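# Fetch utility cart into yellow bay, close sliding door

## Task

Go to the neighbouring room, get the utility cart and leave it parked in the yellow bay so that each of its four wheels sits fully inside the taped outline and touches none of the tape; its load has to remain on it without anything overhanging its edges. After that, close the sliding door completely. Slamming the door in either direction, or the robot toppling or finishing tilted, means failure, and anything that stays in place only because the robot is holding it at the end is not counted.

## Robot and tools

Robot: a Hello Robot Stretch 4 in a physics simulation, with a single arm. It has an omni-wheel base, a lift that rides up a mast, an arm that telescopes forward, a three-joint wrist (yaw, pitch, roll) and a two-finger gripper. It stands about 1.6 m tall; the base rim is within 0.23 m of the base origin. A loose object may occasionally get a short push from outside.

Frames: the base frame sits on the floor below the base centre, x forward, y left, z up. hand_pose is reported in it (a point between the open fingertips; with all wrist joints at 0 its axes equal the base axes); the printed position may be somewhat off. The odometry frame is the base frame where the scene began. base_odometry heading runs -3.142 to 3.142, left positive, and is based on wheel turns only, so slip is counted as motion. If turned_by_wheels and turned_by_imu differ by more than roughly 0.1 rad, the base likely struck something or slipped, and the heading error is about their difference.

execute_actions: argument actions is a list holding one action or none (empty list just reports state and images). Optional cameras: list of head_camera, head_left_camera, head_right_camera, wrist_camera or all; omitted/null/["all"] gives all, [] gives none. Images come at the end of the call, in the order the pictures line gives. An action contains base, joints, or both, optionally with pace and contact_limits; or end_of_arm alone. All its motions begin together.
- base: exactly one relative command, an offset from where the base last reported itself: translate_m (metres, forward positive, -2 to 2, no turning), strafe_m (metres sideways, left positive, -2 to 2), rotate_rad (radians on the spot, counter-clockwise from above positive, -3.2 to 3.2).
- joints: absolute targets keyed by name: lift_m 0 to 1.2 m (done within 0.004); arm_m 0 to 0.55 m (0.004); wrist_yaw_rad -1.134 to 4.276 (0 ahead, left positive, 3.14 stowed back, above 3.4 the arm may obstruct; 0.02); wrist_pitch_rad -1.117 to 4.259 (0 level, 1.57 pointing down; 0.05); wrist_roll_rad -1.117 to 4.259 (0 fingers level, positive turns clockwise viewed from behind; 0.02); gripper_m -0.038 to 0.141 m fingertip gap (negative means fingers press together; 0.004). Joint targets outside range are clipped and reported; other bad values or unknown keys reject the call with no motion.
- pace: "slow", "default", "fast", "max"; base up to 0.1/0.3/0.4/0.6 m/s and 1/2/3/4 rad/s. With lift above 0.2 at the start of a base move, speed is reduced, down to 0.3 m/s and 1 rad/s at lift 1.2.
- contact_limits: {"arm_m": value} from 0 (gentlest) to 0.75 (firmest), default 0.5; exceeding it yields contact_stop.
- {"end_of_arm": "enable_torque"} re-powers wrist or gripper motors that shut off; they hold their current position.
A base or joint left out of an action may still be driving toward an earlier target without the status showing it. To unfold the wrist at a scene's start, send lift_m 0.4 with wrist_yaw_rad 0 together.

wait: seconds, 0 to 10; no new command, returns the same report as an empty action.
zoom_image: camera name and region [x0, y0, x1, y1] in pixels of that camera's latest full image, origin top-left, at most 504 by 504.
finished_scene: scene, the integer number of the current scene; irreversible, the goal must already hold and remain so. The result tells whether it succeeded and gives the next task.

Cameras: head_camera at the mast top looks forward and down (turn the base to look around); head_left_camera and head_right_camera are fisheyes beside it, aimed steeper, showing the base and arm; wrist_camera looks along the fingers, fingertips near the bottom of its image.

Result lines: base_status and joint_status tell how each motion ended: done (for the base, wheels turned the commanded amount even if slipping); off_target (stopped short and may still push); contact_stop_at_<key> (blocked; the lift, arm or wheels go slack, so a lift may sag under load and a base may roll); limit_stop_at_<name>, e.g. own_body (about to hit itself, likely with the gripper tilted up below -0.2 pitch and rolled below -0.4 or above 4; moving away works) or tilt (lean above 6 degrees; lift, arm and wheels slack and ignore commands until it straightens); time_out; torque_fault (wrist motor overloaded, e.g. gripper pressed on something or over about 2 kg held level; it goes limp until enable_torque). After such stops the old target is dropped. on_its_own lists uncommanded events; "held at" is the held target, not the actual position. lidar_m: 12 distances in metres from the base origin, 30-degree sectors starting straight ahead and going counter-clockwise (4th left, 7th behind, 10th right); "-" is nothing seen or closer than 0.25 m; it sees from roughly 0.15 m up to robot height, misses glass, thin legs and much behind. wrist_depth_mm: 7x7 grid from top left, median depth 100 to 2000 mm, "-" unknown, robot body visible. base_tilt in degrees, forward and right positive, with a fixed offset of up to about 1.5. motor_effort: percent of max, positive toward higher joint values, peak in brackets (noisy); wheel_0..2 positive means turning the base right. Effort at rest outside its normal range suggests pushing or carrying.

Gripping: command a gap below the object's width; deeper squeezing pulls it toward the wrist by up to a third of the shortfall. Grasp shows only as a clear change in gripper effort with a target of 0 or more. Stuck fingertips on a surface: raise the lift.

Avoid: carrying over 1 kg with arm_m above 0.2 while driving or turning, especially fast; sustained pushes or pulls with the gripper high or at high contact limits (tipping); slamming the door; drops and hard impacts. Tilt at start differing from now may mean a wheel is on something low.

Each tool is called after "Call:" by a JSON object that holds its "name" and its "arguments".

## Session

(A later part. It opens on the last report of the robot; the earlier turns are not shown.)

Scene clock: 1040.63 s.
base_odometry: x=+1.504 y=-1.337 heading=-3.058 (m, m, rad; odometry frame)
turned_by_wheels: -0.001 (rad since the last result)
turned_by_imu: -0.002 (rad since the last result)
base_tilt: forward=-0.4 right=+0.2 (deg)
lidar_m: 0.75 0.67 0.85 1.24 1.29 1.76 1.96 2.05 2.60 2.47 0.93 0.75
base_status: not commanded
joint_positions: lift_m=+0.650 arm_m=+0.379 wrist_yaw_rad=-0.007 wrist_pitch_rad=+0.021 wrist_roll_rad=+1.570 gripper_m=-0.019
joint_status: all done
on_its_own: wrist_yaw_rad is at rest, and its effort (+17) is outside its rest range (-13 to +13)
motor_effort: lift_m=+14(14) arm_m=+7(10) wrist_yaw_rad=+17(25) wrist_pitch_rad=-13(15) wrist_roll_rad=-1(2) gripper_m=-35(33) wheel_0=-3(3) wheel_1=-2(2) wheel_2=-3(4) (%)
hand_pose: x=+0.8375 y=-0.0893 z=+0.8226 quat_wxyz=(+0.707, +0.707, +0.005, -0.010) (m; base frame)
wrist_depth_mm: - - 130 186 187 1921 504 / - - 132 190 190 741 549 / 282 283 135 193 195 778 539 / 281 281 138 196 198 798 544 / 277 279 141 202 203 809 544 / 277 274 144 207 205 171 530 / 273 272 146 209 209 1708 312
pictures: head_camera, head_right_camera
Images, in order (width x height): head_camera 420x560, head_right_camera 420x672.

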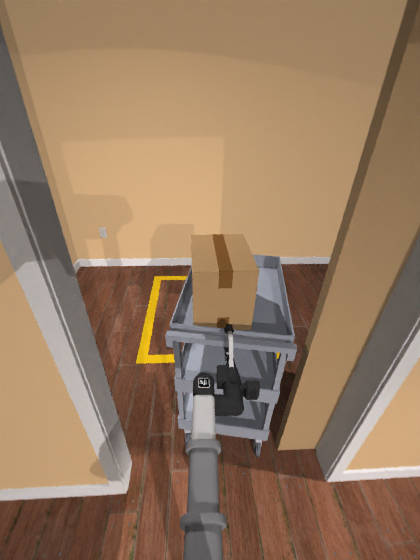

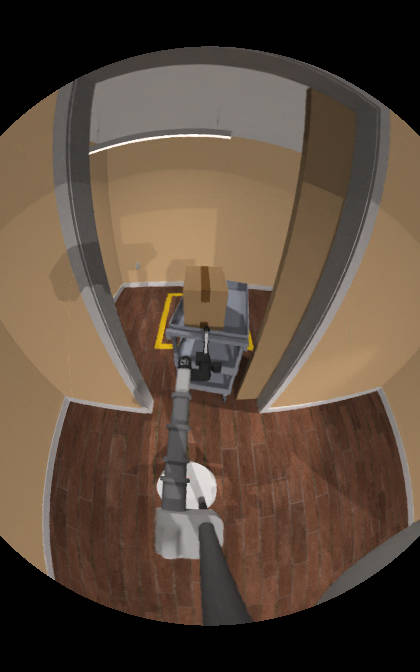

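Call:
{"name": "execute_actions", "arguments": {"actions": [{"base":{"strafe_m":-0.06},"pace":"slow"}], "cameras": []}}

Call:
{"name": "execute_actions", "arguments": {"actions": [{"joints":{"arm_m":0.55},"pace":"slow"}], "cameras": ["head_camera","head_right_camera"]}}

Scene clock: 1050.30 s.
base_odometry: x=+1.499 y=-1.277 heading=-3.058 (m, m, rad; odometry frame)
turned_by_wheels: +0.001 (rad since the last result)
turned_by_imu: +0.000 (rad since the last result)
base_tilt: forward=-0.3 right=+0.2 (deg)
lidar_m: 0.75 0.72 0.85 1.31 1.35 1.83 1.95 2.04 2.54 2.43 0.94 0.77
base_status: done
joint_positions: lift_m=+0.650 arm_m=+0.379 wrist_yaw_rad=+0.008 wrist_pitch_rad=+0.021 wrist_roll_rad=+1.570 gripper_m=-0.019
joint_status: not commanded
on_its_own: wrist_yaw_rad is at rest, and its effort (-25) is outside its rest range (-13 to +13)
motor_effort: lift_m=+14(14) arm_m=+5(7) wrist_yaw_rad=-25(27) wrist_pitch_rad=-15(14) wrist_roll_rad=-2(1) gripper_m=-36(35) wheel_0=+5(11) wheel_1=-1(5) wheel_2=+4(4) (%)
hand_pose: x=+0.8391 y=-0.0851 z=+0.8226 quat_wxyz=(+0.707, +0.707, +0.010, -0.004) (m; base frame)
wrist_depth_mm: - - 137 194 195 1983 504 / - - 138 197 197 778 544 / - - 140 199 199 798 539 / 285 283 142 202 202 788 544 / 281 279 144 204 205 798 544 / 277 277 146 206 204 173 530 / 271 270 147 208 208 1661 477
pictures: none
No camera images: the call's "cameras" was empty. Leave "cameras" out to get every camera's image.

Scene clock: 1053.27 s.
base_odometry: x=+1.499 y=-1.277 heading=-3.059 (m, m, rad; odometry frame)
turned_by_wheels: -0.001 (rad since the last result)
turned_by_imu: -0.002 (rad since the last result)
base_tilt: forward=-0.4 right=+0.2 (deg)
lidar_m: 0.90 0.71 0.86 1.31 1.35 1.85 1.95 2.03 2.52 2.40 0.92 0.83
base_status: not commanded
joint_positions: lift_m=+0.650 arm_m=+0.546 wrist_yaw_rad=-0.007 wrist_pitch_rad=+0.020 wrist_roll_rad=+1.570 gripper_m=-0.019
joint_status: all done
joint sent to its limit — the command would take arm_m past its upper limit, so that joint was sent only as far as its limit.
on_its_own: wrist_yaw_rad is at rest, and its effort (+18) is outside its rest range (-13 to +13)
motor_effort: lift_m=+14(14) arm_m=+7(10) wrist_yaw_rad=+18(25) wrist_pitch_rad=-13(15) wrist_roll_rad=+0(1) gripper_m=-31(33) wheel_0=-4(5) wheel_1=-1(1) wheel_2=-3(4) (%)
hand_pose: x=+1.0048 y=-0.0894 z=+0.8227 quat_wxyz=(+0.707, +0.707, +0.005, -0.010) (m; base frame)
wrist_depth_mm: - - 129 186 186 1921 508 / - - 132 190 190 750 539 / 283 282 135 193 195 788 549 / 281 279 138 197 197 798 539 / 278 277 141 201 204 820 544 / 276 274 144 206 204 170 535 / 273 271 146 209 209 1756 144
pictures: head_camera, head_right_camera
Images, in order (width x height): head_camera 420x560, head_right_camera 420x672.

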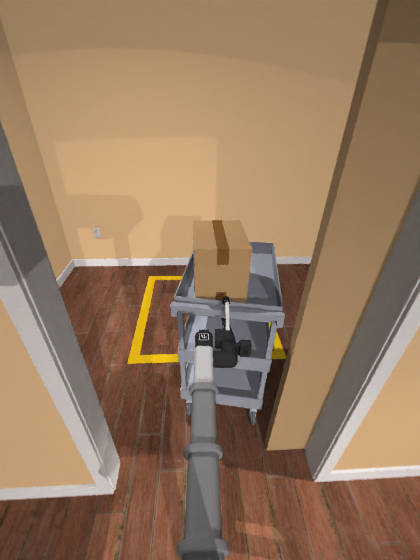

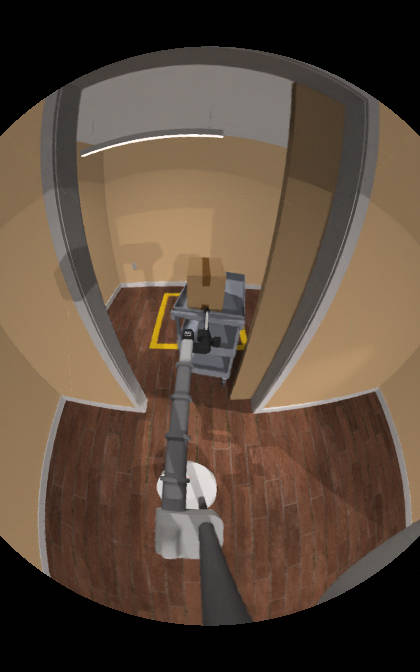

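Call:
{"name": "execute_actions", "arguments": {"actions": [{"base":{"strafe_m":0.22},"pace":"slow"}], "cameras": []}}

Call:
{"name": "execute_actions", "arguments": {"actions": [{"joints":{"arm_m":0.25},"pace":"slow"}], "cameras": ["head_camera"]}}

Call:
{"name": "execute_actions", "arguments": {"actions": [{"base":{"strafe_m":-0.14},"pace":"slow"}], "cameras": ["head_camera","head_right_camera"]}}

Scene clock: 1067.00 s.
base_odometry: x=+1.517 y=-1.496 heading=-3.059 (m, m, rad; odometry frame)
turned_by_wheels: -0.001 (rad since the last result)
turned_by_imu: -0.006 (rad since the last result)
base_tilt: forward=-0.4 right=+0.3 (deg)
lidar_m: 0.87 0.60 0.85 1.10 1.14 1.52 1.95 2.06 2.72 2.61 0.98 0.85
base_status: done
joint_positions: lift_m=+0.650 arm_m=+0.547 wrist_yaw_rad=-0.004 wrist_pitch_rad=+0.020 wrist_roll_rad=+1.570 gripper_m=-0.019
joint_status: not commanded
motor_effort: lift_m=+14(14) arm_m=+3(8) wrist_yaw_rad=+9(28) wrist_pitch_rad=-11(11) wrist_roll_rad=+0(1) gripper_m=-36(36) wheel_0=-6(15) wheel_1=+0(1) wheel_2=-1(5) (%)
hand_pose: x=+1.0058 y=-0.0885 z=+0.8227 quat_wxyz=(+0.707, +0.707, +0.006, -0.008) (m; base frame)
wrist_depth_mm: - - - 151 151 707 544 / 349 256 103 161 160 750 549 / 262 262 110 173 173 798 544 / 276 272 118 186 189 750 544 / 286 286 129 204 206 1863 539 / 301 293 143 223 218 173 496 / 312 317 156 235 240 1661 433
pictures: none
No camera images: the call's "cameras" was empty. Leave "cameras" out to get every camera's image.

Scene clock: 1071.27 s.
base_odometry: x=+1.517 y=-1.496 heading=-3.058 (m, m, rad; odometry frame)
turned_by_wheels: +0.001 (rad since the last result)
turned_by_imu: +0.000 (rad since the last result)
base_tilt: forward=-0.4 right=+0.2 (deg)
lidar_m: 0.65 0.58 0.85 1.09 1.12 1.53 1.94 2.06 2.74 2.62 0.97 0.59
base_status: not commanded
joint_positions: lift_m=+0.650 arm_m=+0.251 wrist_yaw_rad=+0.009 wrist_pitch_rad=+0.021 wrist_roll_rad=+1.570 gripper_m=-0.019
joint_status: all done
on_its_own: wrist_yaw_rad is at rest, and its effort (-27) is outside its rest range (-13 to +13)
motor_effort: lift_m=+14(14) arm_m=-7(10) wrist_yaw_rad=-27(28) wrist_pitch_rad=-15(15) wrist_roll_rad=+0(1) gripper_m=-37(36) wheel_0=+3(5) wheel_1=+1(1) wheel_2=+5(5) (%)
hand_pose: x=+0.7114 y=-0.0849 z=+0.8224 quat_wxyz=(+0.707, +0.707, +0.011, -0.004) (m; base frame)
wrist_depth_mm: - - 112 167 167 732 539 / - - 118 176 175 750 539 / 272 271 124 185 186 798 539 / 279 279 131 196 198 809 539 / 289 287 141 208 212 723 535 / 296 291 151 222 219 193 517 / 301 304 159 230 235 1618 462
pictures: head_camera
Images, in order (width x height): head_camera 420x560.

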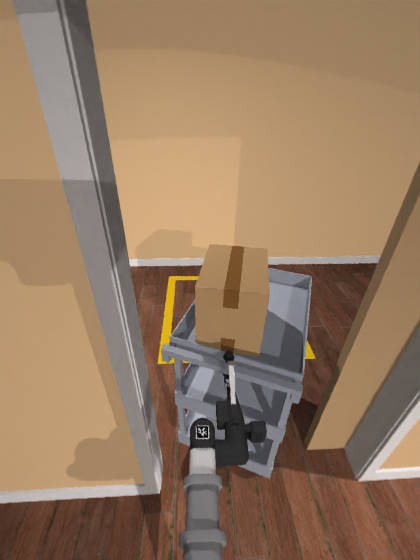

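Scene clock: 1073.80 s.
base_odometry: x=+1.505 y=-1.357 heading=-3.058 (m, m, rad; odometry frame)
turned_by_wheels: +0.000 (rad since the last result)
turned_by_imu: +0.001 (rad since the last result)
base_tilt: forward=-0.4 right=+0.3 (deg)
lidar_m: 0.63 0.67 0.88 1.22 1.28 1.72 1.93 2.04 2.62 2.46 0.91 0.63
base_status: done
joint_positions: lift_m=+0.650 arm_m=+0.251 wrist_yaw_rad=+0.004 wrist_pitch_rad=+0.021 wrist_roll_rad=+1.570 gripper_m=-0.019
joint_status: not commanded
motor_effort: lift_m=+14(14) arm_m=-5(7) wrist_yaw_rad=-12(33) wrist_pitch_rad=-16(15) wrist_roll_rad=+0(0) gripper_m=-32(38) wheel_0=+5(14) wheel_1=-2(2) wheel_2=+3(5) (%)
hand_pose: x=+0.7105 y=-0.0864 z=+0.8224 quat_wxyz=(+0.707, +0.707, +0.009, -0.006) (m; base frame)
wrist_depth_mm: - - 141 197 198 1863 512 / - - 143 200 202 741 539 / 293 294 147 206 206 798 544 / 290 290 150 211 211 809 539 / 287 290 153 213 215 809 544 / 286 285 156 218 217 191 535 / 283 283 159 220 222 1756 480
pictures: head_camera, head_right_camera
Images, in order (width x height): head_camera 420x560, head_right_camera 420x672.

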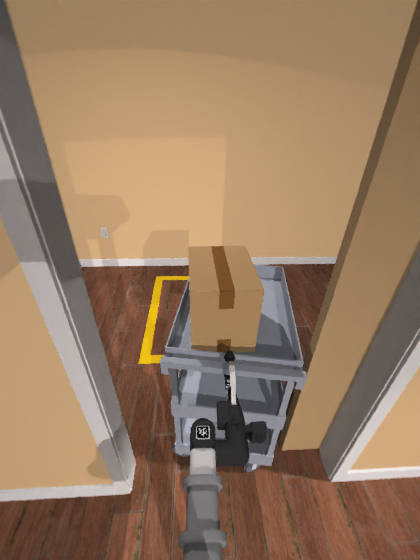

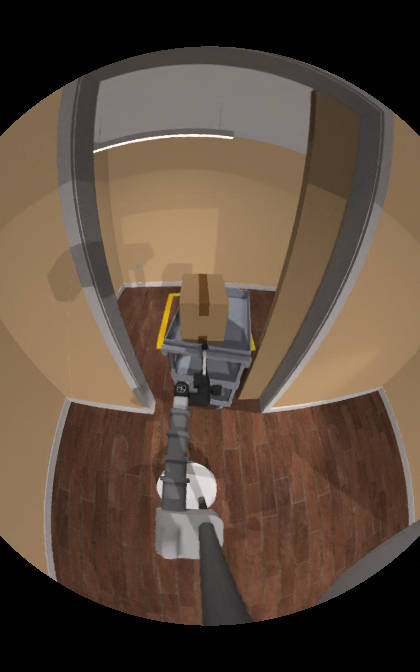

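Call:
{"name": "execute_actions", "arguments": {"actions": [{"joints":{"arm_m":0.38},"pace":"slow"}], "cameras": []}}

Call:
{"name": "execute_actions", "arguments": {"actions": [{"base":{"strafe_m":-0.13},"pace":"slow"}], "cameras": ["head_camera"]}}

Call:
{"name": "execute_actions", "arguments": {"actions": [{"joints":{"arm_m":0.54},"pace":"slow"}], "cameras": ["head_camera","head_right_camera"]}}

Scene clock: 1086.27 s.
base_odometry: x=+1.505 y=-1.357 heading=-3.058 (m, m, rad; odometry frame)
turned_by_wheels: -0.001 (rad since the last result)
turned_by_imu: -0.003 (rad since the last result)
base_tilt: forward=-0.3 right=+0.3 (deg)
lidar_m: 0.75 0.70 0.86 1.23 1.28 1.71 1.96 2.02 2.61 2.47 0.92 0.77
base_status: not commanded
joint_positions: lift_m=+0.650 arm_m=+0.379 wrist_yaw_rad=-0.005 wrist_pitch_rad=+0.021 wrist_roll_rad=+1.570 gripper_m=-0.019
joint_status: all done
motor_effort: lift_m=+14(14) arm_m=+8(11) wrist_yaw_rad=+13(14) wrist_pitch_rad=-18(15) wrist_roll_rad=+0(1) gripper_m=-34(33) wheel_0=+0(5) wheel_1=-2(2) wheel_2=-2(3) (%)
hand_pose: x=+0.8375 y=-0.0888 z=+0.8224 quat_wxyz=(+0.707, +0.707, +0.006, -0.009) (m; base frame)
wrist_depth_mm: - - 142 198 198 1921 508 / - - 144 202 202 741 544 / 296 291 146 205 206 788 539 / 291 289 150 211 212 809 544 / 289 290 153 213 215 809 539 / 286 285 156 218 216 173 521 / 283 282 158 223 221 1618 480
pictures: none
No camera images: the call's "cameras" was empty. Leave "cameras" out to get every camera's image.

Scene clock: 1088.93 s.
base_odometry: x=+1.494 y=-1.227 heading=-3.055 (m, m, rad; odometry frame)
turned_by_wheels: +0.003 (rad since the last result)
turned_by_imu: +0.004 (rad since the last result)
base_tilt: forward=-0.4 right=+0.2 (deg)
lidar_m: 0.74 0.76 0.86 1.36 1.41 1.93 1.96 2.03 2.47 2.34 0.92 0.78
base_status: done
joint_positions: lift_m=+0.650 arm_m=+0.379 wrist_yaw_rad=+0.016 wrist_pitch_rad=+0.021 wrist_roll_rad=+1.570 gripper_m=-0.019
joint_status: not commanded
on_its_own: wrist_yaw_rad is at rest, and its effort (-49) is outside its rest range (-13 to +13)
motor_effort: lift_m=+14(14) arm_m=+5(8) wrist_yaw_rad=-49(83) wrist_pitch_rad=-13(15) wrist_roll_rad=-1(1) gripper_m=-37(36) wheel_0=+16(28) wheel_1=+8(10) wheel_2=+13(14) (%)
hand_pose: x=+0.8398 y=-0.0827 z=+0.8224 quat_wxyz=(+0.707, +0.707, +0.013, -0.002) (m; base frame)
wrist_depth_mm: - - 159 220 218 1921 1205 / - - 159 219 220 1756 525 / - - 159 220 218 809 539 / 301 306 159 220 219 788 544 / 294 293 159 219 220 809 544 / 287 285 159 220 219 647 530 / 276 273 159 219 217 597 477
pictures: head_camera
Images, in order (width x height): head_camera 420x560.

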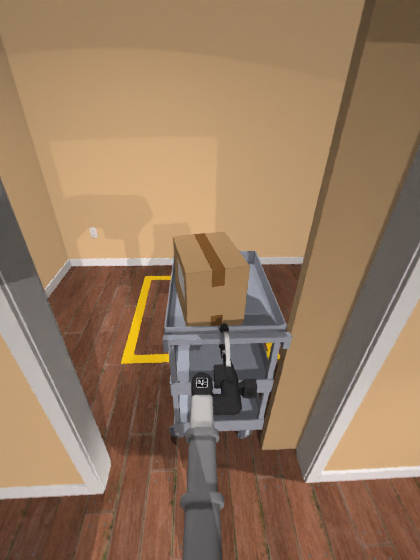

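Scene clock: 1091.80 s.
base_odometry: x=+1.494 y=-1.227 heading=-3.058 (m, m, rad; odometry frame)
turned_by_wheels: -0.003 (rad since the last result)
turned_by_imu: -0.004 (rad since the last result)
base_tilt: forward=-0.4 right=+0.3 (deg)
lidar_m: 0.92 0.74 0.85 1.35 1.38 1.90 1.94 2.03 2.48 2.35 0.93 0.79
base_status: not commanded
joint_positions: lift_m=+0.650 arm_m=+0.539 wrist_yaw_rad=-0.006 wrist_pitch_rad=+0.020 wrist_roll_rad=+1.571 gripper_m=-0.019
joint_status: all done
on_its_own: wrist_yaw_rad is at rest, and its effort (+14) is outside its rest range (-13 to +13)
motor_effort: lift_m=+14(14) arm_m=+8(12) wrist_yaw_rad=+14(48) wrist_pitch_rad=-12(15) wrist_roll_rad=-3(3) gripper_m=-34(35) wheel_0=+0(17) wheel_1=+1(8) wheel_2=-2(13) (%)
hand_pose: x=+0.9975 y=-0.0890 z=+0.8227 quat_wxyz=(+0.707, +0.707, +0.005, -0.009) (m; base frame)
wrist_depth_mm: - - 121 177 178 707 539 / - - 126 185 186 759 535 / 281 277 132 191 193 778 539 / 283 282 140 201 204 788 530 / 287 287 147 211 214 750 544 / 293 290 154 220 218 174 525 / 294 297 161 229 230 1708 477
pictures: head_camera, head_right_camera
Images, in order (width x height): head_camera 420x560, head_right_camera 420x672.

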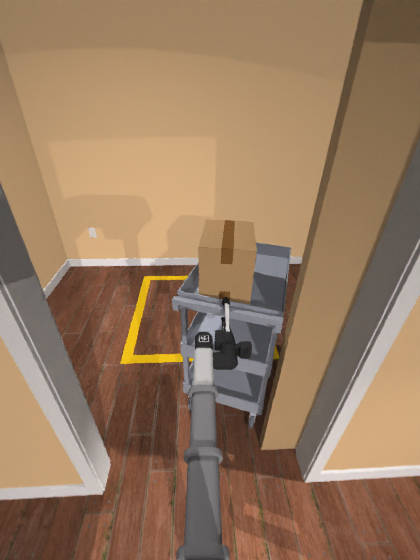

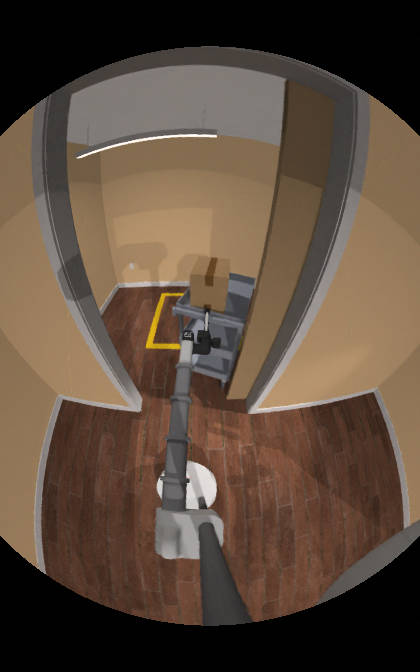

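Call:
{"name": "execute_actions", "arguments": {"actions": [{"base":{"strafe_m":0.14},"pace":"slow"}], "cameras": []}}

Call:
{"name": "execute_actions", "arguments": {"actions": [{"joints":{"arm_m":0.1},"base":{"translate_m":-0.25},"pace":"slow"}], "cameras": ["head_camera","head_right_camera"]}}

Scene clock: 1115.77 s.
base_odometry: x=+1.505 y=-1.367 heading=-3.059 (m, m, rad; odometry frame)
turned_by_wheels: -0.001 (rad since the last result)
turned_by_imu: -0.005 (rad since the last result)
base_tilt: forward=-0.3 right=+0.1 (deg)
lidar_m: 0.86 0.67 0.86 1.22 1.27 1.73 1.94 2.06 2.64 2.49 0.92 0.85
base_status: done
joint_positions: lift_m=+0.650 arm_m=+0.539 wrist_yaw_rad=-0.003 wrist_pitch_rad=+0.020 wrist_roll_rad=+1.570 gripper_m=-0.019
joint_status: not commanded
motor_effort: lift_m=+14(14) arm_m=+3(8) wrist_yaw_rad=+6(27) wrist_pitch_rad=-12(13) wrist_roll_rad=-1(3) gripper_m=-34(36) wheel_0=-8(15) wheel_1=-1(2) wheel_2=-2(5) (%)
hand_pose: x=+0.9985 y=-0.0883 z=+0.8228 quat_wxyz=(+0.707, +0.707, +0.006, -0.008) (m; base frame)
wrist_depth_mm: - - 102 154 154 715 544 / 285 278 106 166 166 759 544 / 268 266 115 178 180 798 539 / 279 281 124 193 195 741 544 / 293 294 138 210 217 1863 539 / 310 303 151 231 222 190 496 / 324 325 166 245 251 1708 433
pictures: none
No camera images: the call's "cameras" was empty. Leave "cameras" out to get every camera's image.

Scene clock: 1121.43 s.
base_odometry: x=+1.754 y=-1.346 heading=-3.058 (m, m, rad; odometry frame)
turned_by_wheels: +0.001 (rad since the last result)
turned_by_imu: +0.003 (rad since the last result)
base_tilt: forward=-0.5 right=+0.2 (deg)
lidar_m: 0.48 0.55 1.20 1.22 1.24 1.68 1.69 1.76 2.39 2.50 1.32 0.51
base_status: done
joint_positions: lift_m=+0.650 arm_m=+0.101 wrist_yaw_rad=+0.009 wrist_pitch_rad=-0.001 wrist_roll_rad=+1.570 gripper_m=-0.020
joint_status: all done
on_its_own: wrist_yaw_rad is at rest, and its effort (-27) is outside its rest range (-13 to +13); wrist_pitch_rad is at rest, and its effort (+46) is outside its rest range (-23 to +23)
motor_effort: lift_m=+13(14) arm_m=-7(12) wrist_yaw_rad=-27(33) wrist_pitch_rad=+46(51) wrist_roll_rad=+0(1) gripper_m=-14(36) wheel_0=+4(8) wheel_1=-1(8) wheel_2=+9(15) (%)
hand_pose: x=+0.5614 y=-0.0849 z=+0.8288 quat_wxyz=(+0.707, +0.707, +0.003, +0.003) (m; base frame)
wrist_depth_mm: 759 750 741 158 212 1808 676 / - - - 160 215 788 585 / - - - 162 218 809 585 / 317 314 309 164 220 820 591 / 312 307 303 167 226 831 585 / 309 304 182 170 228 831 591 / 301 156 297 170 231 1756 539
pictures: head_camera, head_right_camera
Images, in order (width x height): head_camera 420x560, head_right_camera 420x672.

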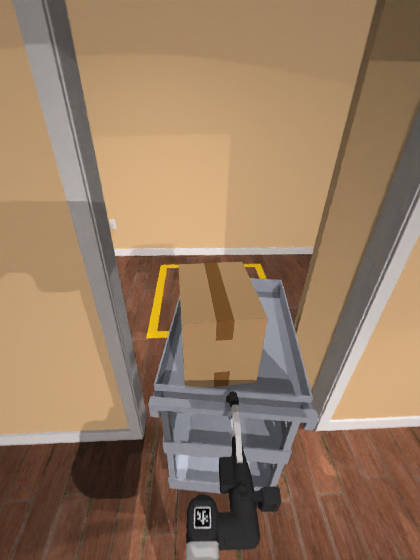

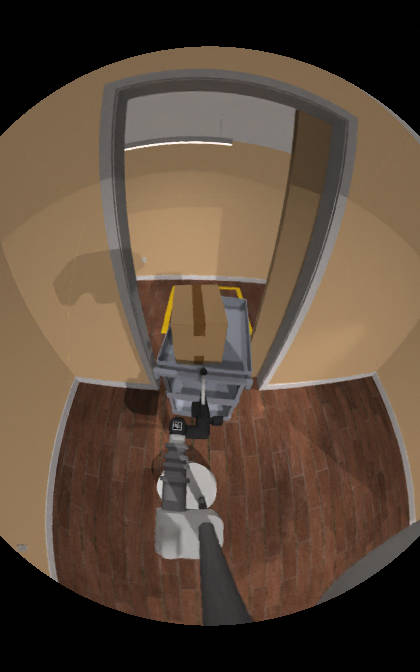

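Call:
{"name": "execute_actions", "arguments": {"actions": [{"joints":{"gripper_m":0.11,"wrist_pitch_rad":0.0}}], "cameras": []}}

Call:
{"name": "execute_actions", "arguments": {"actions": [{"joints":{"arm_m":0.19},"pace":"slow"}], "cameras": ["wrist_camera"]}}

Call:
{"name": "execute_actions", "arguments": {"actions": [{"joints":{"gripper_m":-0.02}}], "cameras": ["wrist_camera","head_camera"]}}

Scene clock: 1137.00 s.
base_odometry: x=+1.754 y=-1.346 heading=-3.059 (m, m, rad; odometry frame)
turned_by_wheels: +0.000 (rad since the last result)
turned_by_imu: -0.002 (rad since the last result)
base_tilt: forward=-0.4 right=+0.2 (deg)
lidar_m: 0.50 0.54 1.19 1.20 1.23 1.68 1.70 1.75 2.36 2.49 1.32 0.51
base_status: not commanded
joint_positions: lift_m=+0.650 arm_m=+0.101 wrist_yaw_rad=+0.005 wrist_pitch_rad=-0.010 wrist_roll_rad=+1.570 gripper_m=+0.110
joint_status: all done
on_its_own: wrist_yaw_rad is at rest, and its effort (-18) is outside its rest range (-13 to +13); wrist_pitch_rad is at rest, and its effort (+29) is outside its rest range (-23 to +23)
motor_effort: lift_m=+13(13) arm_m=-4(7) wrist_yaw_rad=-18(27) wrist_pitch_rad=+29(45) wrist_roll_rad=+0(0) gripper_m=-1(12) wheel_0=+4(4) wheel_1=-1(1) wheel_2=+6(9) (%)
hand_pose: x=+0.5606 y=-0.0859 z=+0.8316 quat_wxyz=(+0.707, +0.707, -0.002, +0.006) (m; base frame)
wrist_depth_mm: 750 741 741 172 218 732 691 / - - - 173 221 788 591 / - - - 174 224 809 591 / 324 322 317 177 229 820 591 / 322 315 312 179 231 842 591 / 315 312 187 179 234 820 585 / 309 307 303 142 171 1983 544
pictures: none
No camera images: the call's "cameras" was empty. Leave "cameras" out to get every camera's image.

Scene clock: 1139.17 s.
base_odometry: x=+1.754 y=-1.346 heading=-3.059 (m, m, rad; odometry frame)
turned_by_wheels: +0.000 (rad since the last result)
turned_by_imu: -0.001 (rad since the last result)
base_tilt: forward=-0.4 right=+0.3 (deg)
lidar_m: 0.60 0.90 1.20 1.22 1.26 1.70 1.68 1.77 2.41 2.49 1.27 0.61
base_status: not commanded
joint_positions: lift_m=+0.650 arm_m=+0.189 wrist_yaw_rad=+0.000 wrist_pitch_rad=-0.010 wrist_roll_rad=+1.570 gripper_m=+0.110
joint_status: all done
on_its_own: wrist_pitch_rad is at rest, and its effort (+28) is outside its rest range (-23 to +23)
motor_effort: lift_m=+13(13) arm_m=+8(8) wrist_yaw_rad=-1(17) wrist_pitch_rad=+28(30) wrist_roll_rad=+0(1) gripper_m=+2(0) wheel_0=+5(5) wheel_1=-1(1) wheel_2=+3(6) (%)
hand_pose: x=+0.6479 y=-0.0875 z=+0.8316 quat_wxyz=(+0.707, +0.707, -0.004, +0.004) (m; base frame)
wrist_depth_mm: - - 668 180 213 1921 585 / - - - 182 216 798 585 / - - - 183 221 820 591 / 320 317 314 186 227 820 585 / 317 314 310 188 231 831 597 / 315 310 186 180 235 831 591 / 314 309 306 143 239 1921 544
pictures: wrist_camera
Images, in order (width x height): wrist_camera 616x392.

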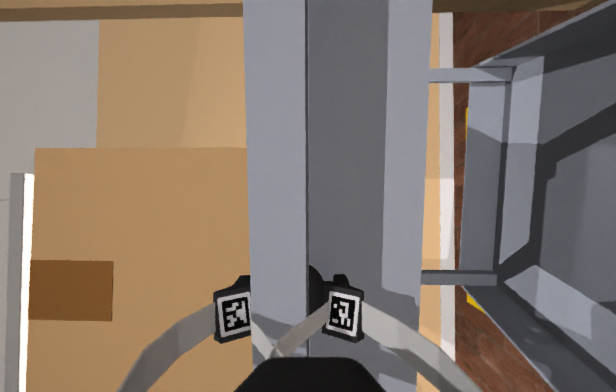

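Scene clock: 1141.23 s.
base_odometry: x=+1.754 y=-1.346 heading=-3.059 (m, m, rad; odometry frame)
turned_by_wheels: +0.000 (rad since the last result)
turned_by_imu: -0.001 (rad since the last result)
base_tilt: forward=-0.4 right=+0.2 (deg)
lidar_m: 0.59 0.89 1.22 1.20 1.25 1.68 1.70 1.78 2.37 2.49 1.28 0.55
base_status: not commanded
joint_positions: lift_m=+0.650 arm_m=+0.189 wrist_yaw_rad=+0.002 wrist_pitch_rad=-0.013 wrist_roll_rad=+1.570 gripper_m=-0.019
joint_status: all done
on_its_own: wrist_pitch_rad is at rest, and its effort (+37) is outside its rest range (-23 to +23)
motor_effort: lift_m=+13(13) arm_m=+4(8) wrist_yaw_rad=-6(9) wrist_pitch_rad=+37(36) wrist_roll_rad=+0(0) gripper_m=-16(11) wheel_0=+2(5) wheel_1=-1(1) wheel_2=+3(3) (%)
hand_pose: x=+0.6488 y=-0.0870 z=+0.8324 quat_wxyz=(+0.707, +0.707, -0.004, +0.005) (m; base frame)
wrist_depth_mm: - - - 153 206 1921 597 / - - - 156 211 788 597 / - - - 159 214 798 597 / 315 314 309 162 220 809 591 / 314 310 306 166 224 831 591 / 310 306 180 171 193 831 597 / 307 300 301 171 232 1756 535
pictures: head_camera, wrist_camera
Images, in order (width x height): head_camera 420x560, wrist_camera 616x392.

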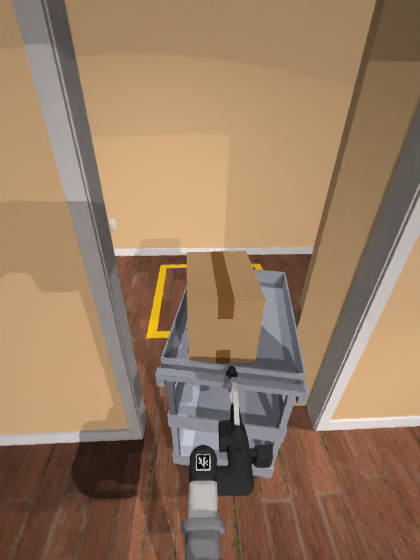

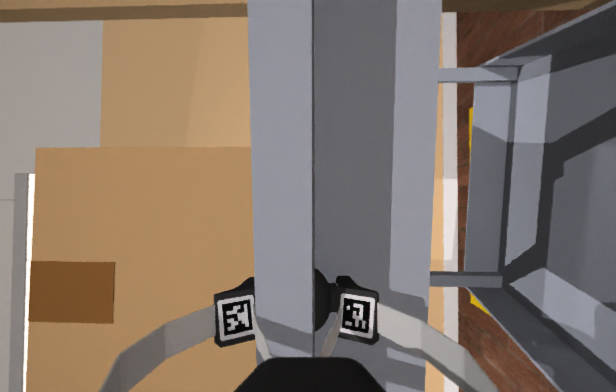

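Call:
{"name": "execute_actions", "arguments": {"actions": [{"joints":{"arm_m":0.05,"gripper_m":0.12},"pace":"slow"}], "cameras": []}}

Call:
{"name": "execute_actions", "arguments": {"actions": [{"joints":{"wrist_pitch_rad":0.02,"wrist_yaw_rad":0.0,"gripper_m":0.12}}], "cameras": ["wrist_camera","head_camera"]}}

Scene clock: 1152.73 s.
base_odometry: x=+1.754 y=-1.346 heading=-3.059 (m, m, rad; odometry frame)
turned_by_wheels: +0.000 (rad since the last result)
turned_by_imu: -0.003 (rad since the last result)
base_tilt: forward=-0.3 right=+0.2 (deg)
lidar_m: 0.46 0.49 1.18 1.21 1.27 1.69 1.71 1.74 2.37 2.50 1.32 0.47
base_status: not commanded
joint_positions: lift_m=+0.650 arm_m=+0.051 wrist_yaw_rad=+0.000 wrist_pitch_rad=+0.003 wrist_roll_rad=+1.571 gripper_m=+0.120
joint_status: all done
motor_effort: lift_m=+13(13) arm_m=-6(10) wrist_yaw_rad=-2(14) wrist_pitch_rad=-9(38) wrist_roll_rad=-1(1) gripper_m=+1(17) wheel_0=-1(3) wheel_1=-1(1) wheel_2=+3(3) (%)
hand_pose: x=+0.5105 y=-0.0874 z=+0.8278 quat_wxyz=(+0.707, +0.707, +0.001, -0.001) (m; base frame)
wrist_depth_mm: 768 778 778 238 239 759 521 / - - - 240 242 820 559 / - - 334 242 244 854 569 / 332 330 327 244 245 842 569 / 327 325 322 248 248 866 564 / 317 317 193 248 248 211 559 / 314 309 306 140 251 1756 544
pictures: none
No camera images: the call's "cameras" was empty. Leave "cameras" out to get every camera's image.

Scene clock: 1153.13 s.
base_odometry: x=+1.754 y=-1.346 heading=-3.059 (m, m, rad; odometry frame)
turned_by_wheels: +0.000 (rad since the last result)
turned_by_imu: +0.000 (rad since the last result)
base_tilt: forward=-0.4 right=+0.2 (deg)
lidar_m: 0.45 0.51 1.19 1.21 1.22 1.66 1.71 1.80 2.40 2.50 1.29 0.50
base_status: not commanded
joint_positions: lift_m=+0.650 arm_m=+0.051 wrist_yaw_rad=+0.000 wrist_pitch_rad=+0.022 wrist_roll_rad=+1.570 gripper_m=+0.120
joint_status: all done
motor_effort: lift_m=+13(13) arm_m=-6(6) wrist_yaw_rad=-2(4) wrist_pitch_rad=-5(9) wrist_roll_rad=-1(1) gripper_m=+0(2) wheel_0=-2(2) wheel_1=-1(1) wheel_2=+3(3) (%)
hand_pose: x=+0.5104 y=-0.0874 z=+0.8223 quat_wxyz=(+0.707, +0.707, +0.008, -0.008) (m; base frame)
wrist_depth_mm: 768 768 759 238 239 768 517 / - - - 242 809 809 544 / - - 332 244 - 798 544 / 330 327 324 246 - 820 544 / 322 322 227 246 - 809 544 / 317 317 189 250 249 211 544 / 307 306 307 141 - 1661 530
pictures: head_camera, wrist_camera
Images, in order (width x height): head_camera 420x560, wrist_camera 616x392.

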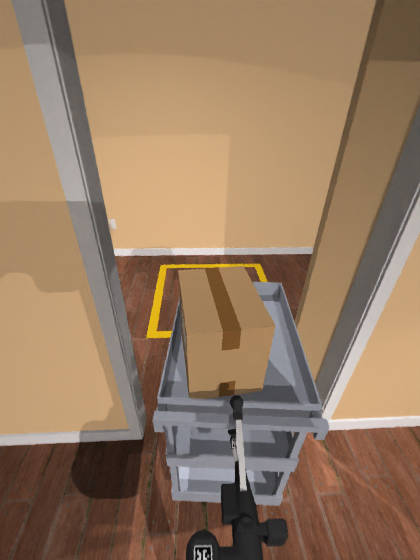

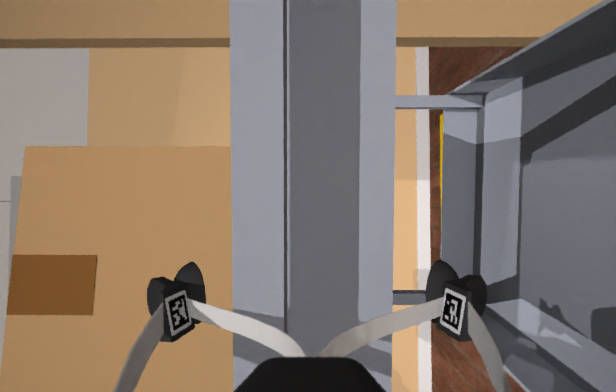

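Call:
{"name": "execute_actions", "arguments": {"actions": [{"joints":{"gripper_m":-0.02}}], "cameras": []}}

Call:
{"name": "execute_actions", "arguments": {"actions": [{"joints":{"arm_m":0.17},"pace":"slow"}], "cameras": ["head_camera","head_right_camera"]}}

Scene clock: 1161.37 s.
base_odometry: x=+1.754 y=-1.346 heading=-3.059 (m, m, rad; odometry frame)
turned_by_wheels: +0.000 (rad since the last result)
turned_by_imu: -0.002 (rad since the last result)
base_tilt: forward=-0.5 right=+0.2 (deg)
lidar_m: 0.44 0.46 1.22 1.21 1.25 1.64 1.69 1.77 2.38 2.50 1.28 0.46
base_status: not commanded
joint_positions: lift_m=+0.650 arm_m=+0.051 wrist_yaw_rad=-0.001 wrist_pitch_rad=+0.001 wrist_roll_rad=+1.571 gripper_m=-0.019
joint_status: all done
on_its_own: wrist_pitch_rad is at rest, and its effort (+54) is outside its rest range (-23 to +23)
motor_effort: lift_m=+13(13) arm_m=-6(6) wrist_yaw_rad=+1(7) wrist_pitch_rad=+54(55) wrist_roll_rad=-1(1) gripper_m=-17(21) wheel_0=-1(2) wheel_1=-1(1) wheel_2=+3(3) (%)
hand_pose: x=+0.5104 y=-0.0878 z=+0.8284 quat_wxyz=(+0.707, +0.707, +0.000, -0.001) (m; base frame)
wrist_depth_mm: 788 778 768 167 224 759 723 / - - - 168 225 1661 574 / - - - 170 226 820 585 / 322 319 314 171 226 820 591 / 314 310 306 172 229 831 585 / 307 303 180 172 228 820 580 / 300 159 291 173 231 661 559
pictures: none
No camera images: the call's "cameras" was empty. Leave "cameras" out to get every camera's image.

Scene clock: 1163.87 s.
base_odometry: x=+1.754 y=-1.346 heading=-3.059 (m, m, rad; odometry frame)
turned_by_wheels: +0.000 (rad since the last result)
turned_by_imu: -0.001 (rad since the last result)
base_tilt: forward=-0.5 right=+0.3 (deg)
lidar_m: 0.55 0.90 1.22 1.20 1.24 1.71 1.70 1.77 2.35 2.49 1.29 0.57
base_status: not commanded
joint_positions: lift_m=+0.650 arm_m=+0.169 wrist_yaw_rad=-0.003 wrist_pitch_rad=+0.002 wrist_roll_rad=+1.570 gripper_m=-0.020
joint_status: all done
on_its_own: wrist_pitch_rad is at rest, and its effort (+54) is outside its rest range (-23 to +23)
motor_effort: lift_m=+13(13) arm_m=+9(9) wrist_yaw_rad=+7(16) wrist_pitch_rad=+54(54) wrist_roll_rad=+1(1) gripper_m=-12(20) wheel_0=+4(4) wheel_1=-1(1) wheel_2=+0(3) (%)
hand_pose: x=+0.6277 y=-0.0883 z=+0.8281 quat_wxyz=(+0.707, +0.707, +0.000, -0.002) (m; base frame)
wrist_depth_mm: - - 668 173 212 1863 549 / - - - 175 215 778 585 / 1983 315 309 179 219 809 591 / 314 307 306 181 223 820 580 / 309 304 303 185 225 831 574 / 303 298 181 183 227 820 585 / 301 167 294 170 232 1618 539
pictures: head_camera, head_right_camera
Images, in order (width x height): head_camera 420x560, head_right_camera 420x672.

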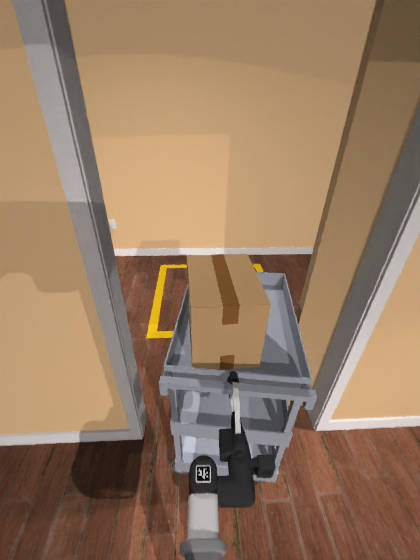

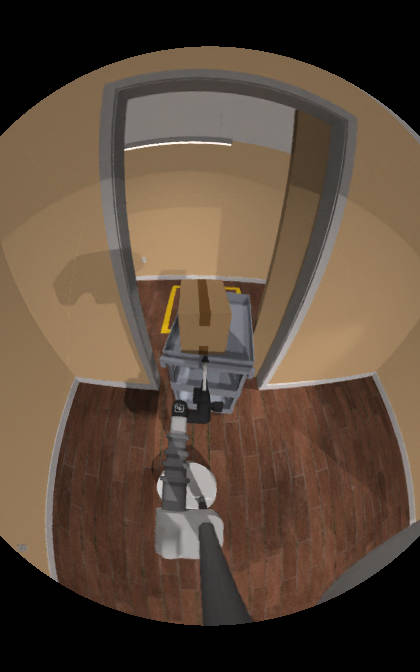

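Call:
{"name": "execute_actions", "arguments": {"actions": [{"joints":{"lift_m":0.665,"arm_m":0.3},"pace":"slow"}], "cameras": ["head_camera","head_right_camera"]}}

Scene clock: 1172.00 s.
base_odometry: x=+1.754 y=-1.346 heading=-3.059 (m, m, rad; odometry frame)
turned_by_wheels: +0.000 (rad since the last result)
turned_by_imu: -0.002 (rad since the last result)
base_tilt: forward=-0.5 right=+0.3 (deg)
lidar_m: 0.69 0.91 1.20 1.21 1.24 1.69 1.71 1.79 2.37 2.49 1.26 0.69
base_status: not commanded
joint_positions: lift_m=+0.665 arm_m=+0.299 wrist_yaw_rad=-0.007 wrist_pitch_rad=+0.010 wrist_roll_rad=+1.570 gripper_m=-0.020
joint_status: all done
on_its_own: wrist_yaw_rad is at rest, and its effort (+18) is outside its rest range (-13 to +13); wrist_pitch_rad is at rest, and its effort (+26) is outside its rest range (-23 to +23)
motor_effort: lift_m=+18(19) arm_m=+8(10) wrist_yaw_rad=+18(18) wrist_pitch_rad=+26(53) wrist_roll_rad=-1(1) gripper_m=-14(14) wheel_0=+0(4) wheel_1=-1(1) wheel_2=-2(1) (%)
hand_pose: x=+0.7574 y=-0.0894 z=+0.8402 quat_wxyz=(+0.707, +0.707, +0.001, -0.006) (m; base frame)
wrist_depth_mm: - - - 149 204 1863 549 / - - - 153 208 759 591 / 306 306 304 156 213 820 597 / 304 303 301 160 220 831 603 / 304 304 300 164 224 831 585 / 301 300 184 168 183 1921 591 / 298 156 294 170 234 1618 544
pictures: head_camera, head_right_camera
Images, in order (width x height): head_camera 420x560, head_right_camera 420x672.

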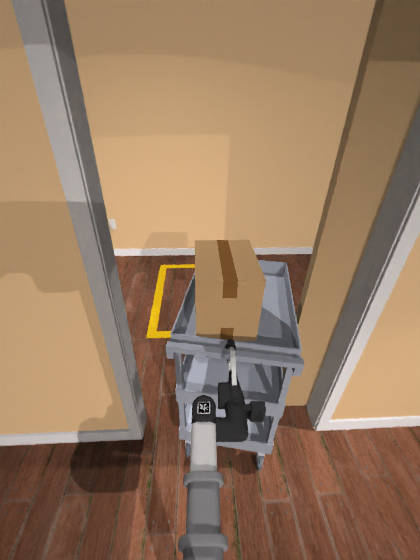

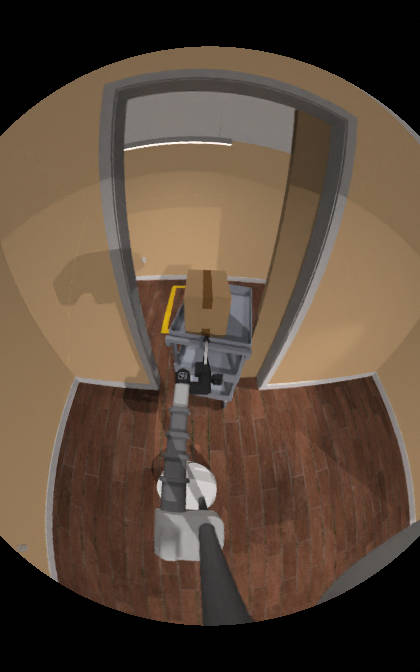

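Call:
{"name": "execute_actions", "arguments": {"actions": [{"joints":{"wrist_yaw_rad":0.1},"pace":"slow"}], "cameras": ["head_camera"]}}

Scene clock: 1178.33 s.
base_odometry: x=+1.754 y=-1.346 heading=-3.059 (m, m, rad; odometry frame)
turned_by_wheels: +0.000 (rad since the last result)
turned_by_imu: -0.001 (rad since the last result)
base_tilt: forward=-0.3 right=+0.2 (deg)
lidar_m: 0.67 0.88 1.21 1.20 1.25 1.70 1.71 1.78 2.39 2.50 1.31 0.67
base_status: not commanded
joint_positions: lift_m=+0.665 arm_m=+0.299 wrist_yaw_rad=+0.099 wrist_pitch_rad=+0.008 wrist_roll_rad=+1.571 gripper_m=-0.020
joint_status: all done
on_its_own: wrist_pitch_rad is at rest, and its effort (+34) is outside its rest range (-23 to +23)
motor_effort: lift_m=+17(18) arm_m=+5(8) wrist_yaw_rad=+2(44) wrist_pitch_rad=+34(35) wrist_roll_rad=-3(3) gripper_m=-12(16) wheel_0=-1(6) wheel_1=-2(2) wheel_2=+1(7) (%)
hand_pose: x=+0.7658 y=-0.0586 z=+0.8409 quat_wxyz=(+0.706, +0.706, +0.038, +0.032) (m; base frame)
wrist_depth_mm: - - - 130 183 732 603 / - - - 135 191 759 597 / 293 290 285 142 200 788 603 / 297 296 293 148 210 809 591 / 301 300 297 156 221 820 597 / 307 306 181 167 227 - 554 / 315 307 307 158 242 1661 1308
pictures: head_camera
Images, in order (width x height): head_camera 420x560.

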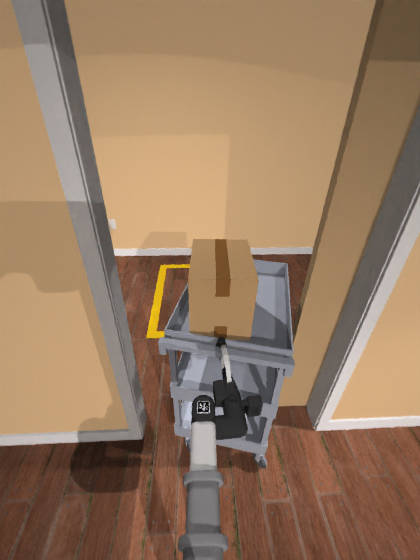

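Call:
{"name": "execute_actions", "arguments": {"actions": [{"joints":{"wrist_yaw_rad":0.0},"base":{"strafe_m":0.12},"pace":"slow"}], "cameras": []}}

Call:
{"name": "execute_actions", "arguments": {"actions": [{"joints":{"arm_m":0.15},"base":{"translate_m":-0.45},"pace":"slow"}], "cameras": ["head_camera","head_right_camera"]}}

Scene clock: 1192.90 s.
base_odometry: x=+1.764 y=-1.465 heading=-3.060 (m, m, rad; odometry frame)
turned_by_wheels: -0.001 (rad since the last result)
turned_by_imu: -0.004 (rad since the last result)
base_tilt: forward=-0.4 right=+0.2 (deg)
lidar_m: 0.69 0.88 1.15 1.10 1.13 1.53 1.70 1.76 2.36 2.62 1.30 0.64
base_status: done
joint_positions: lift_m=+0.665 arm_m=+0.299 wrist_yaw_rad=-0.002 wrist_pitch_rad=+0.008 wrist_roll_rad=+1.571 gripper_m=-0.020
joint_status: all done
on_its_own: wrist_pitch_rad is at rest, and its effort (+33) is outside its rest range (-23 to +23)
motor_effort: lift_m=+17(18) arm_m=+3(5) wrist_yaw_rad=+2(35) wrist_pitch_rad=+33(34) wrist_roll_rad=-2(2) gripper_m=-16(17) wheel_0=-6(17) wheel_1=-1(10) wheel_2=+0(7) (%)
hand_pose: x=+0.7587 y=-0.0879 z=+0.8410 quat_wxyz=(+0.707, +0.707, +0.002, -0.003) (m; base frame)
wrist_depth_mm: - - - 126 180 707 597 / - - - 132 188 741 597 / 289 287 285 139 198 778 597 / 298 296 291 146 208 842 603 / 304 301 300 156 220 1808 597 / 314 307 181 166 228 - 549 / - 315 315 157 247 1661 1366
pictures: none
No camera images: the call's "cameras" was empty. Leave "cameras" out to get every camera's image.

Scene clock: 1198.67 s.
base_odometry: x=+2.212 y=-1.428 heading=-3.060 (m, m, rad; odometry frame)
turned_by_wheels: +0.000 (rad since the last result)
turned_by_imu: +0.003 (rad since the last result)
base_tilt: forward=-0.4 right=+0.2 (deg)
lidar_m: 0.49 1.37 1.13 1.07 1.11 1.33 1.24 1.31 1.75 2.62 1.94 0.60
base_status: done
joint_positions: lift_m=+0.665 arm_m=+0.151 wrist_yaw_rad=+0.006 wrist_pitch_rad=+0.008 wrist_roll_rad=+1.570 gripper_m=-0.020
joint_status: all done
on_its_own: wrist_yaw_rad is at rest, and its effort (-18) is outside its rest range (-13 to +13); wrist_pitch_rad is at rest, and its effort (+32) is outside its rest range (-23 to +23)
motor_effort: lift_m=+17(17) arm_m=-7(11) wrist_yaw_rad=-18(29) wrist_pitch_rad=+32(34) wrist_roll_rad=+0(3) gripper_m=-13(19) wheel_0=+1(7) wheel_1=-3(11) wheel_2=+6(15) (%)
hand_pose: x=+0.6111 y=-0.0858 z=+0.8409 quat_wxyz=(+0.707, +0.707, +0.005, -0.001) (m; base frame)
wrist_depth_mm: 1138 1118 1118 187 248 1098 1098 / - - - 185 243 - 564 / - - - 182 240 820 597 / 1983 325 324 178 236 842 597 / 317 312 309 175 232 820 591 / 300 298 182 172 226 820 591 / 289 281 283 169 224 723 591
pictures: head_camera, head_right_camera
Images, in order (width x height): head_camera 420x560, head_right_camera 420x672.

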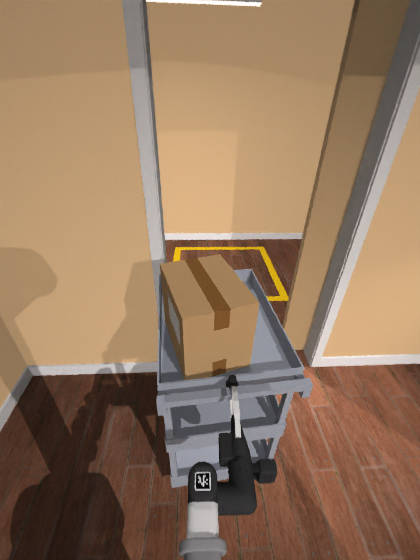

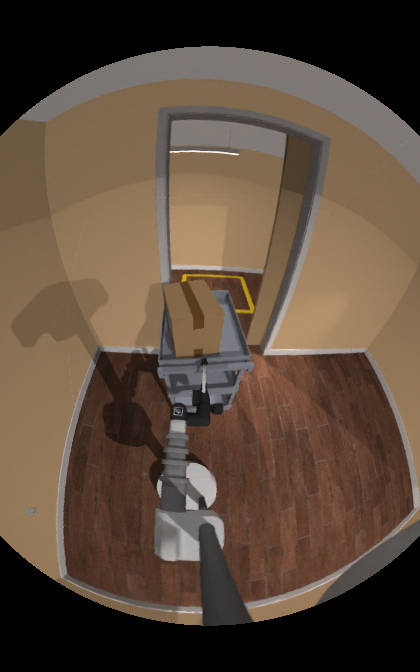

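Call:
{"name": "execute_actions", "arguments": {"actions": [{"base":{"strafe_m":0.05},"pace":"slow"}], "cameras": []}}

Call:
{"name": "execute_actions", "arguments": {"actions": [{"base":{"translate_m":0.2},"pace":"slow"}], "cameras": ["head_camera","head_right_camera"]}}

Scene clock: 1206.63 s.
base_odometry: x=+2.216 y=-1.478 heading=-3.061 (m, m, rad; odometry frame)
turned_by_wheels: -0.001 (rad since the last result)
turned_by_imu: -0.003 (rad since the last result)
base_tilt: forward=-0.4 right=+0.2 (deg)
lidar_m: 0.52 1.36 1.09 1.02 1.07 1.35 1.23 1.29 1.78 2.65 1.97 0.59
base_status: done
joint_positions: lift_m=+0.665 arm_m=+0.151 wrist_yaw_rad=-0.009 wrist_pitch_rad=+0.008 wrist_roll_rad=+1.570 gripper_m=-0.020
joint_status: not commanded
on_its_own: wrist_yaw_rad is at rest, and its effort (+25) is outside its rest range (-13 to +13); wrist_pitch_rad is at rest, and its effort (+33) is outside its rest range (-23 to +23)
motor_effort: lift_m=+17(17) arm_m=-5(7) wrist_yaw_rad=+25(30) wrist_pitch_rad=+33(34) wrist_roll_rad=-1(1) gripper_m=-14(15) wheel_0=-8(13) wheel_1=+0(7) wheel_2=-5(4) (%)
hand_pose: x=+0.6094 y=-0.0902 z=+0.8409 quat_wxyz=(+0.707, +0.707, +0.000, -0.006) (m; base frame)
wrist_depth_mm: 1160 1138 1118 180 240 1118 1098 / - - - 178 237 - 559 / - - - 176 235 820 603 / - 320 320 175 233 831 591 / 315 310 307 173 231 820 591 / 301 297 184 170 228 820 591 / 290 282 283 169 225 668 597
pictures: none
No camera images: the call's "cameras" was empty. Leave "cameras" out to get every camera's image.

Scene clock: 1209.90 s.
base_odometry: x=+2.017 y=-1.494 heading=-3.060 (m, m, rad; odometry frame)
turned_by_wheels: +0.001 (rad since the last result)
turned_by_imu: +0.000 (rad since the last result)
base_tilt: forward=-0.4 right=+0.1 (deg)
lidar_m: 0.54 1.12 1.10 1.04 1.07 1.46 1.45 1.50 2.06 2.66 1.66 0.56
base_status: done
joint_positions: lift_m=+0.665 arm_m=+0.150 wrist_yaw_rad=+0.003 wrist_pitch_rad=+0.009 wrist_roll_rad=+1.570 gripper_m=-0.020
joint_status: not commanded
on_its_own: wrist_pitch_rad is at rest, and its effort (+32) is outside its rest range (-23 to +23)
motor_effort: lift_m=+17(17) arm_m=-2(4) wrist_yaw_rad=-11(25) wrist_pitch_rad=+32(34) wrist_roll_rad=+0(1) gripper_m=-13(14) wheel_0=+7(7) wheel_1=+4(7) wheel_2=-2(13) (%)
hand_pose: x=+0.6100 y=-0.0866 z=+0.8406 quat_wxyz=(+0.707, +0.707, +0.004, -0.002) (m; base frame)
wrist_depth_mm: - - - 168 226 - 1336 / - - - 169 227 - 554 / - - - 168 226 831 597 / 320 315 314 168 226 831 597 / 309 306 303 168 228 831 597 / 297 297 185 167 193 788 597 / 289 282 285 167 224 691 569
pictures: head_camera, head_right_camera
Images, in order (width x height): head_camera 420x560, head_right_camera 420x672.

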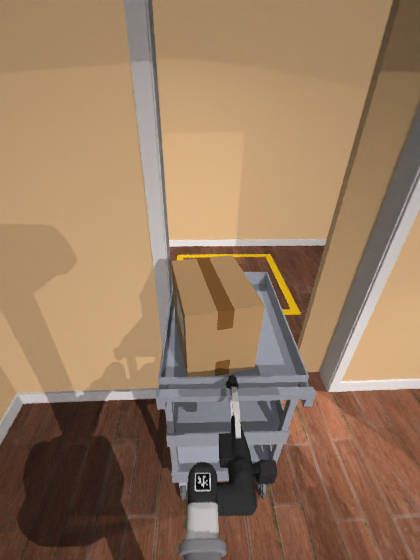

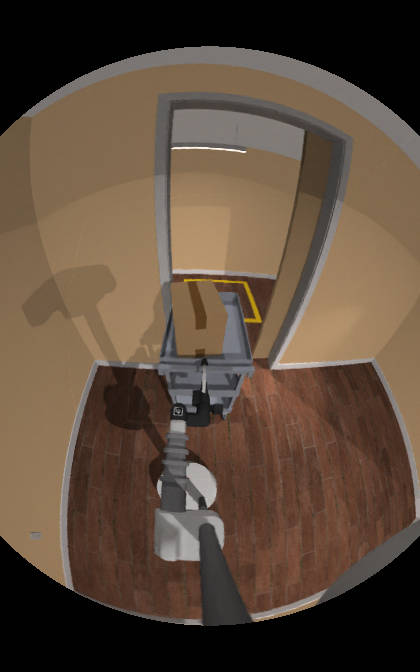

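Call:
{"name": "execute_actions", "arguments": {"actions": [{"base":{"translate_m":0.15},"pace":"slow"}], "cameras": ["head_camera","head_left_camera"]}}

Scene clock: 1217.37 s.
base_odometry: x=+1.868 y=-1.507 heading=-3.060 (m, m, rad; odometry frame)
turned_by_wheels: +0.000 (rad since the last result)
turned_by_imu: -0.001 (rad since the last result)
base_tilt: forward=-0.4 right=+0.3 (deg)
lidar_m: 0.52 1.01 1.08 1.03 1.08 1.46 1.60 1.64 2.28 2.67 1.43 0.58
base_status: done
joint_positions: lift_m=+0.665 arm_m=+0.150 wrist_yaw_rad=-0.002 wrist_pitch_rad=+0.009 wrist_roll_rad=+1.570 gripper_m=-0.020
joint_status: not commanded
on_its_own: wrist_pitch_rad is at rest, and its effort (+30) is outside its rest range (-23 to +23)
motor_effort: lift_m=+17(17) arm_m=-2(2) wrist_yaw_rad=+3(11) wrist_pitch_rad=+30(30) wrist_roll_rad=+0(0) gripper_m=-13(13) wheel_0=+4(9) wheel_1=+5(8) wheel_2=-5(8) (%)
hand_pose: x=+0.6096 y=-0.0879 z=+0.8406 quat_wxyz=(+0.707, +0.707, +0.003, -0.004) (m; base frame)
wrist_depth_mm: - - - 175 235 - 1397 / - - - 174 234 - 549 / - - - 173 231 820 597 / 325 315 314 171 229 831 597 / 310 307 306 170 227 820 591 / 298 294 184 168 193 809 597 / 286 282 282 167 223 647 591
pictures: head_camera, head_left_camera
Images, in order (width x height): head_camera 420x560, head_left_camera 420x672.

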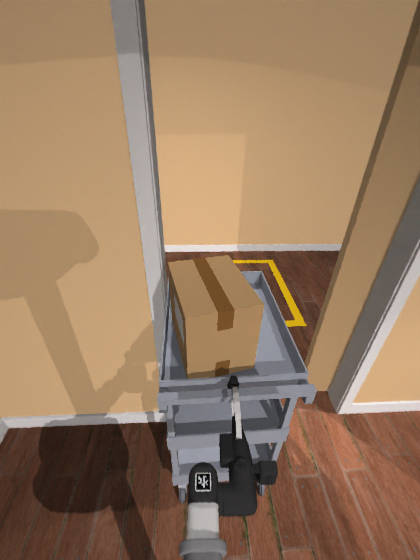

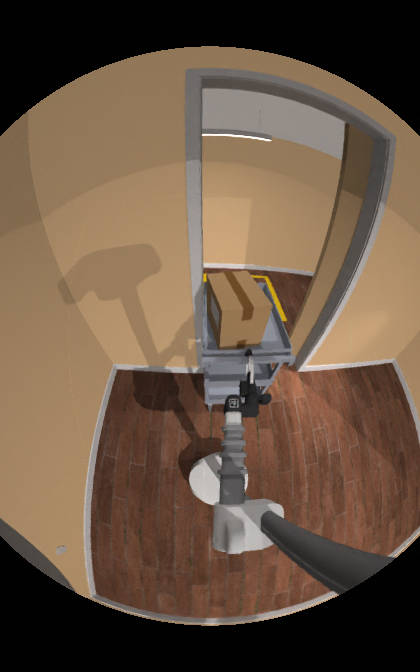

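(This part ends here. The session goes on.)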